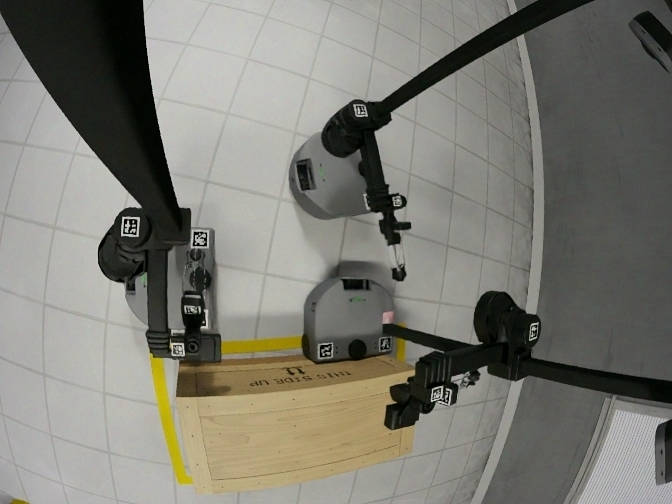

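Scene clock: 1704.97 s.
r1.base_odometry: x=+3.296 y=-1.780 heading=-1.507 (m, m, rad; r1's odometry frame)
r1.turned_by_wheels: +0.000 (rad since the last result)
r1.turned_by_imu: +0.001 (rad since the last result)
r1.base_tilt: forward=-1.9 right=-0.4 (deg)
r1.lidar_m: - - 1.43 1.42 1.57 2.49 0.67 4.08 0.53 0.21 0.15 -
r1.head_depth_mm: 2406 2048 1746 1534 957 862 1082 / 2402 2012 1733 1507 953 859 814 / 2374 1976 1695 1496 949 857 1006 / 2362 1991 1711 1489 945 847 802 / 2347 1957 1684 1473 936 845 794 / 2297 1950 1653 1469 1302 1139 1082 / 2284 1929 1663 1461 1305 1186 1076
r1.base_status: not commanded
r1.joint_positions: lift_m=+0.550 arm_m=+0.000 wrist_yaw_rad=+3.100 wrist_pitch_rad=-0.021 wrist_roll_rad=+0.017 gripper_m=+0.000 head_pan_rad=-0.005 head_tilt_rad=-1.090
r1.joint_status: not commanded
r1.on_its_own: left_wheel is at rest, and its effort (+52) is outside its rest range (-18 to +18); right_wheel is at rest, and its effort (+44) is outside its rest range (-18 to +18)
r1.motor_effort: left_wheel=+52(51) right_wheel=+44(44) lift_m=+21(21) arm_m=-2(1) wrist_yaw_rad=+0(0) wrist_pitch_rad=+8(8) wrist_roll_rad=+0(0) gripper_m=-3(3) head_pan_rad=+2(2) head_tilt_rad=-4(4) (%)
r1.hand_pose: x=-0.0107 y=+0.1104 z=+0.6593 quat_wxyz=(+0.022, +0.713, -0.007, +0.701) (m; r1's base frame)
r1.wrist_depth_mm: - - - - - - - / - - - - - - - / - - - - - - - / - - - - - - - / - - - - - - - / - - - - - - - / - - - - - - -
r2.base_odometry: x=-0.706 y=+0.328 heading=+2.424 (m, m, rad; r2's odometry frame)
r2.turned_by_wheels: +0.000 (rad since the last result)
r2.turned_by_imu: +0.000 (rad since the last result)
r2.base_tilt: forward=-1.1 right=+1.8 (deg)
r2.lidar_m: 1.52 1.91 3.93 4.81 3.49 3.22 3.26 0.57 0.66 0.62 1.63 1.50
r2.head_depth_mm: 1742 1100 1219 1379 1289 1213 1141 / 1741 1094 1254 1332 1286 1219 - / 644 628 1248 1223 1294 - - / 596 653 1251 1239 - - - / 1711 1568 1446 1349 1270 1189 1114 / 1679 1563 1438 1345 1260 1183 1116 / 1679 1551 1434 1337 1251 1180 1115
r2.base_status: not commanded
r2.joint_positions: lift_m=+0.170 arm_m=+0.020 wrist_yaw_rad=-0.019 wrist_pitch_rad=+0.002 wrist_roll_rad=-0.004 gripper_m=+0.000 head_pan_rad=-1.577 head_tilt_rad=-1.175
r2.joint_status: not commanded
r2.motor_effort: left_wheel=-1(1) right_wheel=+0(0) lift_m=+37(37) arm_m=-5(5) wrist_yaw_rad=-1(1) wrist_pitch_rad=+7(6) wrist_roll_rad=+2(2) gripper_m=-3(2) head_pan_rad=+3(3) head_tilt_rad=-7(6) (%)
r2.hand_pose: x=-0.0264 y=-0.4216 z=+0.2850 quat_wxyz=(+0.709, -0.007, -0.705, -0.006) (m; r2's base frame)
r2.wrist_depth_mm: - - - - - - - / - - - - - - - / - - - 479 463 433 414 / - - - 497 478 447 424 / - - - - 479 456 433 / 800 769 744 364 372 363 359 / 593 575 556 311 287 283 272
r3.base_odometry: x=-1.980 y=-4.416 heading=-1.566 (m, m, rad; r3's odometry frame)
r3.turned_by_wheels: -1.600 (rad since the last result)
r3.turned_by_imu: -1.569 (rad since the last result)
r3.base_tilt: forward=-0.7 right=+1.3 (deg)
r3.lidar_m: 0.32 0.33 0.43 0.72 0.71 0.73 5.32 3.42 2.75 2.73 2.97 1.69
r3.head_depth_mm: 1827 1659 1497 1390 1270 1189 1110 / 1818 1650 1513 1384 1281 1187 - / 1846 1676 1514 1012 1246 1193 - / 1841 1669 1074 987 1131 1199 - / 1852 1660 1075 990 1127 1195 - / 1869 1672 1082 993 1123 1205 1136 / 1865 1671 1088 1002 1120 1181 1125
r3.base_status: done
r3.joint_positions: lift_m=+0.270 arm_m=+0.001 wrist_yaw_rad=+3.100 wrist_pitch_rad=-0.418 wrist_roll_rad=+0.002 gripper_m=+0.000 head_pan_rad=+0.000 head_tilt_rad=-1.093
r3.joint_status: not commanded
r3.motor_effort: left_wheel=+3(10) right_wheel=-2(10) lift_m=+23(24) arm_m=-2(2) wrist_yaw_rad=+0(0) wrist_pitch_rad=+6(6) wrist_roll_rad=-1(1) gripper_m=-3(3) head_pan_rad=+0(0) head_tilt_rad=-5(4) (%)
r3.hand_pose: x=-0.0118 y=+0.0783 z=+0.2829 quat_wxyz=(+0.162, +0.695, +0.132, +0.688) (m; r3's base frame)
r3.wrist_depth_mm: - - - - - 565 384 / - 664 - - 694 563 384 / 489 522 - 636 520 514 383 / 478 508 599 623 559 530 385 / 503 524 550 - 544 529 382 / 460 - - - 472 469 382 / - - - - 409 408 386
pictures: r2_nav_camera (sideways: a quarter turn counterclockwise sets it upright), r3_head_camera (sideways: a quarter turn clockwise sets it upright)
Images, in order (width x height): r2_nav_camera 672x504, r3_head_camera 896x504.

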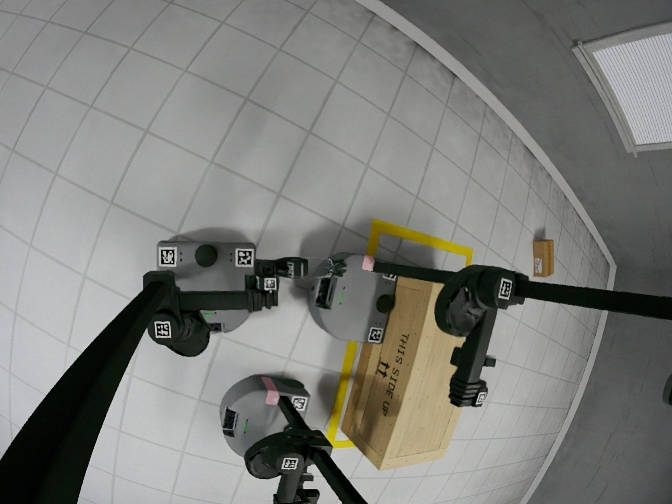

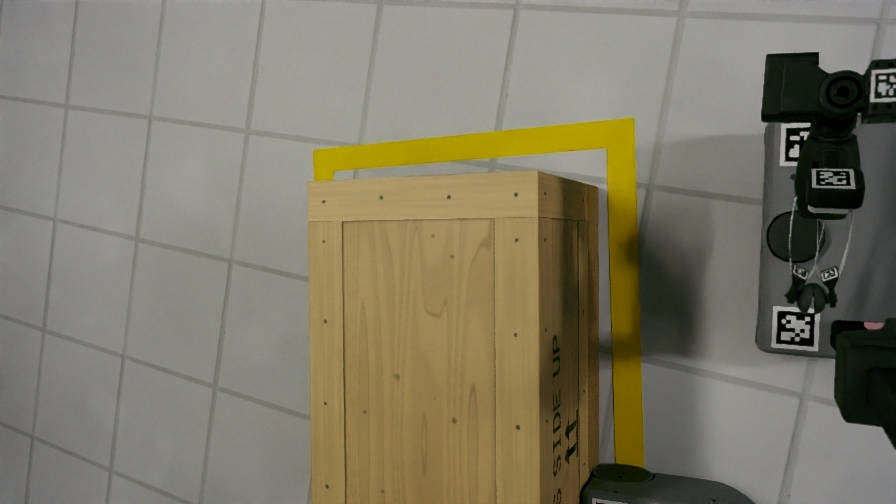

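Emit:
execute_actions:
  actions:
    - {"r2":{"base":{"rotate_rad":-0.1}},"r3":{"base":{"translate_m":0.265},"joints":{"lift_m":0.55}}}
  cameras: []

Emit:
execute_actions:
  actions:
    - {"r2":{"base":{"translate_m":-0.64}}}
  cameras: ["r2_head_camera","r2_wrist_camera"]

Scene clock: 1712.43 s.
r1.base_odometry: x=+3.296 y=-1.780 heading=-1.507 (m, m, rad; r1's odometry frame)
r1.turned_by_wheels: +0.000 (rad since the last result)
r1.turned_by_imu: +0.002 (rad since the last result)
r1.base_tilt: forward=-2.0 right=-0.4 (deg)
r1.lidar_m: - - 1.43 1.42 1.57 2.48 0.67 4.08 3.37 0.21 0.15 -
r1.head_depth_mm: 2436 2045 1733 1517 960 864 972 / 2402 2007 1712 1515 954 859 811 / 2372 1986 1722 1496 947 855 1003 / 2366 1978 1694 1490 943 851 805 / 2329 1975 1684 1483 936 843 795 / 2302 1929 1676 1458 1294 1142 1084 / 2271 1909 1662 1469 1304 1182 1081
r1.base_status: not commanded
r1.joint_positions: lift_m=+0.550 arm_m=+0.000 wrist_yaw_rad=+3.100 wrist_pitch_rad=-0.021 wrist_roll_rad=+0.017 gripper_m=+0.000 head_pan_rad=-0.005 head_tilt_rad=-1.090
r1.joint_status: not commanded
r1.on_its_own: left_wheel is at rest, and its effort (+52) is outside its rest range (-18 to +18); right_wheel is at rest, and its effort (+44) is outside its rest range (-18 to +18)
r1.motor_effort: left_wheel=+52(52) right_wheel=+44(44) lift_m=+21(21) arm_m=-2(2) wrist_yaw_rad=+0(1) wrist_pitch_rad=+8(8) wrist_roll_rad=+0(0) gripper_m=-2(2) head_pan_rad=+2(3) head_tilt_rad=-3(4) (%)
r1.hand_pose: x=-0.0107 y=+0.1104 z=+0.6593 quat_wxyz=(+0.022, +0.713, -0.007, +0.701) (m; r1's base frame)
r1.wrist_depth_mm: - - - - - - - / - - - - - - - / - - - - - - - / - - - - - - - / - - - - - - - / - - - - - - - / - - - - - - -
r2.base_odometry: x=-0.706 y=+0.328 heading=+2.324 (m, m, rad; r2's odometry frame)
r2.turned_by_wheels: -0.100 (rad since the last result)
r2.turned_by_imu: -0.103 (rad since the last result)
r2.base_tilt: forward=-1.1 right=+1.8 (deg)
r2.lidar_m: 1.51 1.78 3.17 4.76 3.63 3.22 3.24 0.78 0.76 0.62 1.72 1.51
r2.head_depth_mm: 1222 1110 1272 1373 1295 1211 1142 / 720 1113 1260 1361 1286 1215 - / 1219 684 1253 1230 1284 - - / 622 627 1248 1231 - - - / 611 1511 1441 1335 1267 1192 1109 / 1701 1558 1438 1347 1256 1180 1116 / 1694 1543 1433 1335 1259 1179 1108
r2.base_status: done
r2.joint_positions: lift_m=+0.170 arm_m=+0.020 wrist_yaw_rad=-0.019 wrist_pitch_rad=+0.002 wrist_roll_rad=-0.004 gripper_m=+0.000 head_pan_rad=-1.577 head_tilt_rad=-1.175
r2.joint_status: not commanded
r2.motor_effort: left_wheel=+3(9) right_wheel=-1(5) lift_m=+37(37) arm_m=-4(5) wrist_yaw_rad=-1(0) wrist_pitch_rad=+7(6) wrist_roll_rad=+2(2) gripper_m=-2(2) head_pan_rad=+3(3) head_tilt_rad=-6(6) (%)
r2.hand_pose: x=-0.0264 y=-0.4216 z=+0.2850 quat_wxyz=(+0.709, -0.007, -0.705, -0.006) (m; r2's base frame)
r2.wrist_depth_mm: - - - - - - - / - - - - - - - / - - - 482 467 449 432 / - - - 490 476 467 447 / - - - 499 489 475 459 / 798 774 759 348 374 364 468 / 586 578 423 295 289 281 288
r3.base_odometry: x=-1.979 y=-4.681 heading=-1.566 (m, m, rad; r3's odometry frame)
r3.turned_by_wheels: +0.001 (rad since the last result)
r3.turned_by_imu: +0.011 (rad since the last result)
r3.base_tilt: forward=-0.8 right=+1.2 (deg)
r3.lidar_m: - - 0.15 0.20 2.19 0.90 5.58 3.43 2.79 2.76 3.02 -
r3.head_depth_mm: 1819 1646 1503 1376 1278 1189 - / 1837 1650 1496 1382 1285 1187 1129 / 1843 1651 1503 1392 933 873 - / 1822 1665 1522 1389 914 861 - / 1843 1667 1531 1398 921 863 - / 1857 1675 1528 1402 923 864 1133 / 1846 1671 1531 1402 920 865 1121
r3.base_status: done
r3.joint_positions: lift_m=+0.550 arm_m=+0.001 wrist_yaw_rad=+3.100 wrist_pitch_rad=-0.418 wrist_roll_rad=+0.002 gripper_m=+0.000 head_pan_rad=+0.000 head_tilt_rad=-1.093
r3.joint_status: all done
r3.on_its_own: left_wheel is at rest, and its effort (+23) is outside its rest range (-18 to +18)
r3.motor_effort: left_wheel=+23(81) right_wheel=+1(10) lift_m=+36(38) arm_m=-1(2) wrist_yaw_rad=+0(0) wrist_pitch_rad=+6(6) wrist_roll_rad=-1(1) gripper_m=-3(3) head_pan_rad=+0(0) head_tilt_rad=-5(5) (%)
r3.hand_pose: x=-0.0118 y=+0.0783 z=+0.5624 quat_wxyz=(+0.162, +0.695, +0.132, +0.688) (m; r3's base frame)
r3.wrist_depth_mm: - - - - - - - / - - - - - - - / 628 - - - 649 657 - / 790 - - 815 520 517 - / 704 848 906 - 427 430 429 / 671 762 771 744 365 367 367 / 677 676 686 665 326 321 322
pictures: none
No camera images: the call's "cameras" was empty. Leave "cameras" out to get every camera's image.

Scene clock: 1720.03 s.
r1.base_odometry: x=+3.296 y=-1.780 heading=-1.507 (m, m, rad; r1's odometry frame)
r1.turned_by_wheels: +0.000 (rad since the last result)
r1.turned_by_imu: +0.002 (rad since the last result)
r1.base_tilt: forward=-2.1 right=-0.4 (deg)
r1.lidar_m: - - 1.43 1.42 1.57 2.48 5.50 0.83 0.83 0.21 0.15 -
r1.head_depth_mm: 2395 2011 1734 1533 957 862 968 / 2393 2016 1728 1508 952 858 816 / 2372 1980 1724 1494 954 856 1004 / 2343 1970 1703 1480 940 853 805 / 2327 1952 1681 1494 940 843 793 / 2306 1938 1673 1476 1294 1135 1084 / 2280 1916 1657 1459 1309 1177 1088
r1.base_status: not commanded
r1.joint_positions: lift_m=+0.550 arm_m=+0.000 wrist_yaw_rad=+3.100 wrist_pitch_rad=-0.021 wrist_roll_rad=+0.017 gripper_m=+0.000 head_pan_rad=-0.005 head_tilt_rad=-1.090
r1.joint_status: not commanded
r1.on_its_own: left_wheel is at rest, and its effort (+51) is outside its rest range (-18 to +18); right_wheel is at rest, and its effort (+44) is outside its rest range (-18 to +18)
r1.motor_effort: left_wheel=+51(51) right_wheel=+44(44) lift_m=+21(21) arm_m=-2(1) wrist_yaw_rad=+0(1) wrist_pitch_rad=+8(8) wrist_roll_rad=+0(0) gripper_m=-2(2) head_pan_rad=+2(2) head_tilt_rad=-4(3) (%)
r1.hand_pose: x=-0.0107 y=+0.1104 z=+0.6593 quat_wxyz=(+0.022, +0.713, -0.007, +0.701) (m; r1's base frame)
r1.wrist_depth_mm: - - - - - - - / - - - - - - - / - - - - - - - / - - - - - - - / - - - - - - - / - - - - - - - / - - - - - - -
r2.base_odometry: x=-0.268 y=-0.139 heading=+2.324 (m, m, rad; r2's odometry frame)
r2.turned_by_wheels: +0.000 (rad since the last result)
r2.turned_by_imu: -0.001 (rad since the last result)
r2.base_tilt: forward=-1.2 right=+1.7 (deg)
r2.lidar_m: 2.12 2.50 4.48 4.94 2.97 2.62 2.63 2.05 1.95 0.55 0.73 0.90
r2.head_depth_mm: 1739 1557 1479 1377 1291 1211 1142 / 1725 646 1480 1371 1286 1217 - / 1711 656 1257 1215 1289 - - / 1721 633 1230 1209 - - - / 617 597 1055 1207 1270 1188 1113 / 604 595 1304 1344 1258 1179 1120 / 1192 1109 1254 1319 1255 1183 1109
r2.base_status: done
r2.joint_positions: lift_m=+0.170 arm_m=+0.020 wrist_yaw_rad=-0.019 wrist_pitch_rad=+0.002 wrist_roll_rad=-0.004 gripper_m=+0.000 head_pan_rad=-1.577 head_tilt_rad=-1.175
r2.joint_status: not commanded
r2.motor_effort: left_wheel=+3(4) right_wheel=-1(5) lift_m=+37(37) arm_m=-4(4) wrist_yaw_rad=+0(1) wrist_pitch_rad=+7(6) wrist_roll_rad=+2(2) gripper_m=-2(3) head_pan_rad=+3(3) head_tilt_rad=-7(6) (%)
r2.hand_pose: x=-0.0264 y=-0.4216 z=+0.2850 quat_wxyz=(+0.709, -0.007, -0.705, -0.006) (m; r2's base frame)
r2.wrist_depth_mm: - - - - - - - / - - - - - - - / 470 449 309 410 406 - - / 472 456 307 424 415 - - / 492 468 332 438 836 968 930 / 468 485 319 350 375 627 650 / 438 498 302 294 287 280 502
r3.base_odometry: x=-1.979 y=-4.681 heading=-1.566 (m, m, rad; r3's odometry frame)
r3.turned_by_wheels: +0.000 (rad since the last result)
r3.turned_by_imu: +0.000 (rad since the last result)
r3.base_tilt: forward=-0.7 right=+1.3 (deg)
r3.lidar_m: - - 0.15 0.20 2.20 3.38 0.59 3.46 2.79 2.76 3.02 -
r3.head_depth_mm: 1832 1650 1507 1389 1272 1187 - / 1827 1651 1504 1385 1281 1191 1139 / 1832 1660 1518 1384 934 875 - / 1835 1652 1517 1390 914 859 - / 1848 1668 1531 1397 918 860 - / 1863 1675 1518 1400 924 864 1135 / 1867 1678 1529 1415 920 867 1122
r3.base_status: not commanded
r3.joint_positions: lift_m=+0.550 arm_m=+0.001 wrist_yaw_rad=+3.100 wrist_pitch_rad=-0.418 wrist_roll_rad=+0.002 gripper_m=+0.000 head_pan_rad=+0.000 head_tilt_rad=-1.093
r3.joint_status: not commanded
r3.on_its_own: left_wheel is at rest, and its effort (+24) is outside its rest range (-18 to +18)
r3.motor_effort: left_wheel=+24(23) right_wheel=+0(1) lift_m=+36(36) arm_m=-1(1) wrist_yaw_rad=+0(0) wrist_pitch_rad=+6(6) wrist_roll_rad=-2(1) gripper_m=-3(3) head_pan_rad=+0(0) head_tilt_rad=-5(6) (%)
r3.hand_pose: x=-0.0118 y=+0.0783 z=+0.5624 quat_wxyz=(+0.162, +0.695, +0.132, +0.688) (m; r3's base frame)
r3.wrist_depth_mm: - - - - - - - / - - - - - - - / - - - - 656 660 - / - - - 803 515 519 - / 896 905 903 - 425 431 434 / 769 777 782 736 366 367 373 / 674 676 677 665 328 320 322
pictures: r2_head_camera (sideways: a quarter turn clockwise sets it upright), r2_wrist_camera
Images, in order (width x height): r2_head_camera 896x504, r2_wrist_camera 644x364.

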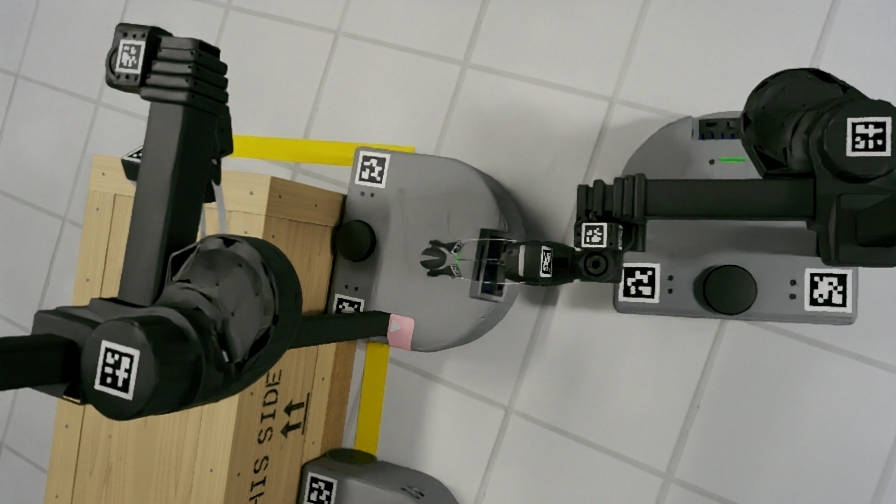

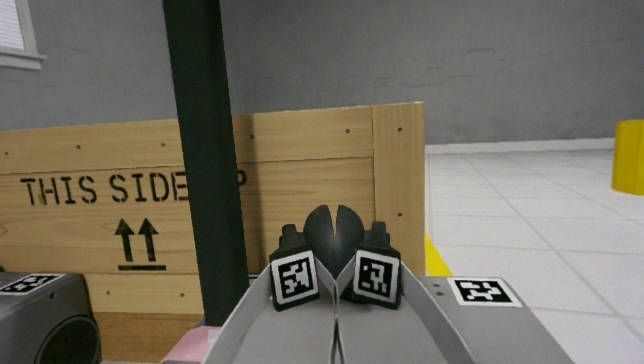

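Emit:
execute_actions:
  actions:
    - {"r2":{"base":{"rotate_rad":-0.07},"joints":{"arm_m":0.3},"contact_limits":{"arm_m":13}}}
  cameras: ["r2_wrist_camera"]

Scene clock: 1724.07 s.
r1.base_odometry: x=+3.296 y=-1.780 heading=-1.507 (m, m, rad; r1's odometry frame)
r1.turned_by_wheels: +0.000 (rad since the last result)
r1.turned_by_imu: +0.001 (rad since the last result)
r1.base_tilt: forward=-2.0 right=-0.4 (deg)
r1.lidar_m: - - 1.43 1.42 1.57 2.48 5.49 0.83 0.84 0.21 0.15 -
r1.head_depth_mm: 2416 2035 1744 1525 959 864 968 / 2374 2007 1712 1518 951 859 812 / 2386 2001 1707 1508 944 852 1001 / 2352 1964 1704 1492 946 851 807 / 2299 1954 1688 1494 930 845 794 / 2283 1947 1681 1470 1295 1139 1080 / 2282 1919 1664 1472 1309 1182 1083
r1.base_status: not commanded
r1.joint_positions: lift_m=+0.550 arm_m=+0.000 wrist_yaw_rad=+3.100 wrist_pitch_rad=-0.021 wrist_roll_rad=+0.017 gripper_m=+0.000 head_pan_rad=-0.005 head_tilt_rad=-1.090
r1.joint_status: not commanded
r1.on_its_own: left_wheel is at rest, and its effort (+52) is outside its rest range (-18 to +18); right_wheel is at rest, and its effort (+44) is outside its rest range (-18 to +18)
r1.motor_effort: left_wheel=+52(51) right_wheel=+44(44) lift_m=+21(21) arm_m=-1(1) wrist_yaw_rad=+0(0) wrist_pitch_rad=+8(8) wrist_roll_rad=+0(0) gripper_m=-2(2) head_pan_rad=+2(2) head_tilt_rad=-3(4) (%)
r1.hand_pose: x=-0.0107 y=+0.1104 z=+0.6593 quat_wxyz=(+0.022, +0.713, -0.007, +0.701) (m; r1's base frame)
r1.wrist_depth_mm: - - - - - - - / - - - - - - - / - - - - - - - / - - - - - - - / - - - - - - - / - - - - - - - / - - - - - - -
r2.base_odometry: x=-0.268 y=-0.139 heading=+2.254 (m, m, rad; r2's odometry frame)
r2.turned_by_wheels: -0.070 (rad since the last result)
r2.turned_by_imu: -0.072 (rad since the last result)
r2.base_tilt: forward=-1.1 right=+1.7 (deg)
r2.lidar_m: 2.12 2.40 3.97 4.91 3.06 2.63 2.63 2.98 1.95 0.55 0.71 0.90
r2.head_depth_mm: 1744 1610 1484 1386 1296 1213 1142 / 1736 647 1475 1374 1289 1214 - / 1725 657 1465 1346 1282 - - / 1709 641 1227 1208 1276 - - / 1706 611 1154 1201 1271 1189 1117 / 578 577 1264 1333 1265 1188 1116 / 1175 1078 1262 1334 1250 1176 1111
r2.base_status: done
r2.joint_positions: lift_m=+0.170 arm_m=+0.254 wrist_yaw_rad=-0.019 wrist_pitch_rad=+0.001 wrist_roll_rad=-0.004 gripper_m=+0.000 head_pan_rad=-1.577 head_tilt_rad=-1.176
r2.joint_status: arm_m contact_stop (moved +0.234 of +0.280)
r2.on_its_own: arm_m is slack since a contact_stop, until your next command for it (your +0.300 is given up)
r2.motor_effort: left_wheel=+2(8) right_wheel=-1(4) lift_m=+37(37) arm_m=+0(12) wrist_yaw_rad=-1(1) wrist_pitch_rad=+7(7) wrist_roll_rad=+2(2) gripper_m=-3(2) head_pan_rad=+3(3) head_tilt_rad=-7(6) (%)
r2.contact_limits: arm_m 13 (drawing in: default 28, maximum 46; extending or still: default 40, maximum 64)
r2.hand_pose: x=-0.0264 y=-0.6555 z=+0.2847 quat_wxyz=(+0.709, -0.007, -0.705, -0.007) (m; r2's base frame)
r2.wrist_depth_mm: - - - - - - - / - - - - 172 - - / 186 183 180 177 174 - - / 191 187 185 182 178 - - / 199 195 192 - 183 943 903 / 205 202 197 196 188 670 640 / 212 208 204 201 195 511 495
r3.base_odometry: x=-1.979 y=-4.681 heading=-1.566 (m, m, rad; r3's odometry frame)
r3.turned_by_wheels: +0.000 (rad since the last result)
r3.turned_by_imu: +0.000 (rad since the last result)
r3.base_tilt: forward=-0.7 right=+1.3 (deg)
r3.lidar_m: - - 0.15 0.20 2.20 3.37 0.59 3.43 2.78 2.77 3.02 -
r3.head_depth_mm: 1821 1651 1507 1378 1278 1192 - / 1816 1639 1513 1383 1281 1189 1131 / 1836 1668 1511 1390 928 874 - / 1850 1665 1528 1391 916 858 - / 1845 1675 1514 1404 918 860 - / 1852 1676 1524 1399 919 861 1135 / 1874 1681 1547 1407 924 860 1130
r3.base_status: not commanded
r3.joint_positions: lift_m=+0.550 arm_m=+0.001 wrist_yaw_rad=+3.100 wrist_pitch_rad=-0.418 wrist_roll_rad=+0.002 gripper_m=+0.000 head_pan_rad=+0.000 head_tilt_rad=-1.093
r3.joint_status: not commanded
r3.on_its_own: left_wheel is at rest, and its effort (+23) is outside its rest range (-18 to +18)
r3.motor_effort: left_wheel=+23(23) right_wheel=+1(0) lift_m=+36(36) arm_m=-1(1) wrist_yaw_rad=+0(0) wrist_pitch_rad=+6(6) wrist_roll_rad=-1(1) gripper_m=-3(3) head_pan_rad=+0(0) head_tilt_rad=-5(5) (%)
r3.hand_pose: x=-0.0118 y=+0.0783 z=+0.5624 quat_wxyz=(+0.162, +0.695, +0.132, +0.688) (m; r3's base frame)
r3.wrist_depth_mm: - - - - - - - / - - - - - - - / - - - - 650 659 - / - - - 799 513 523 - / 891 896 896 - 429 426 433 / 764 773 775 733 367 366 369 / 674 671 671 661 326 319 322
pictures: r2_wrist_camera
Images, in order (width x height): r2_wrist_camera 644x364.

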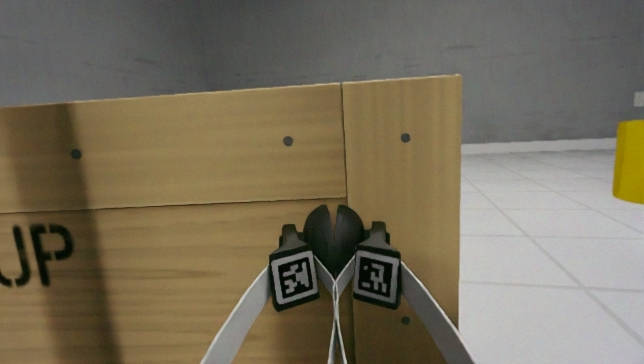

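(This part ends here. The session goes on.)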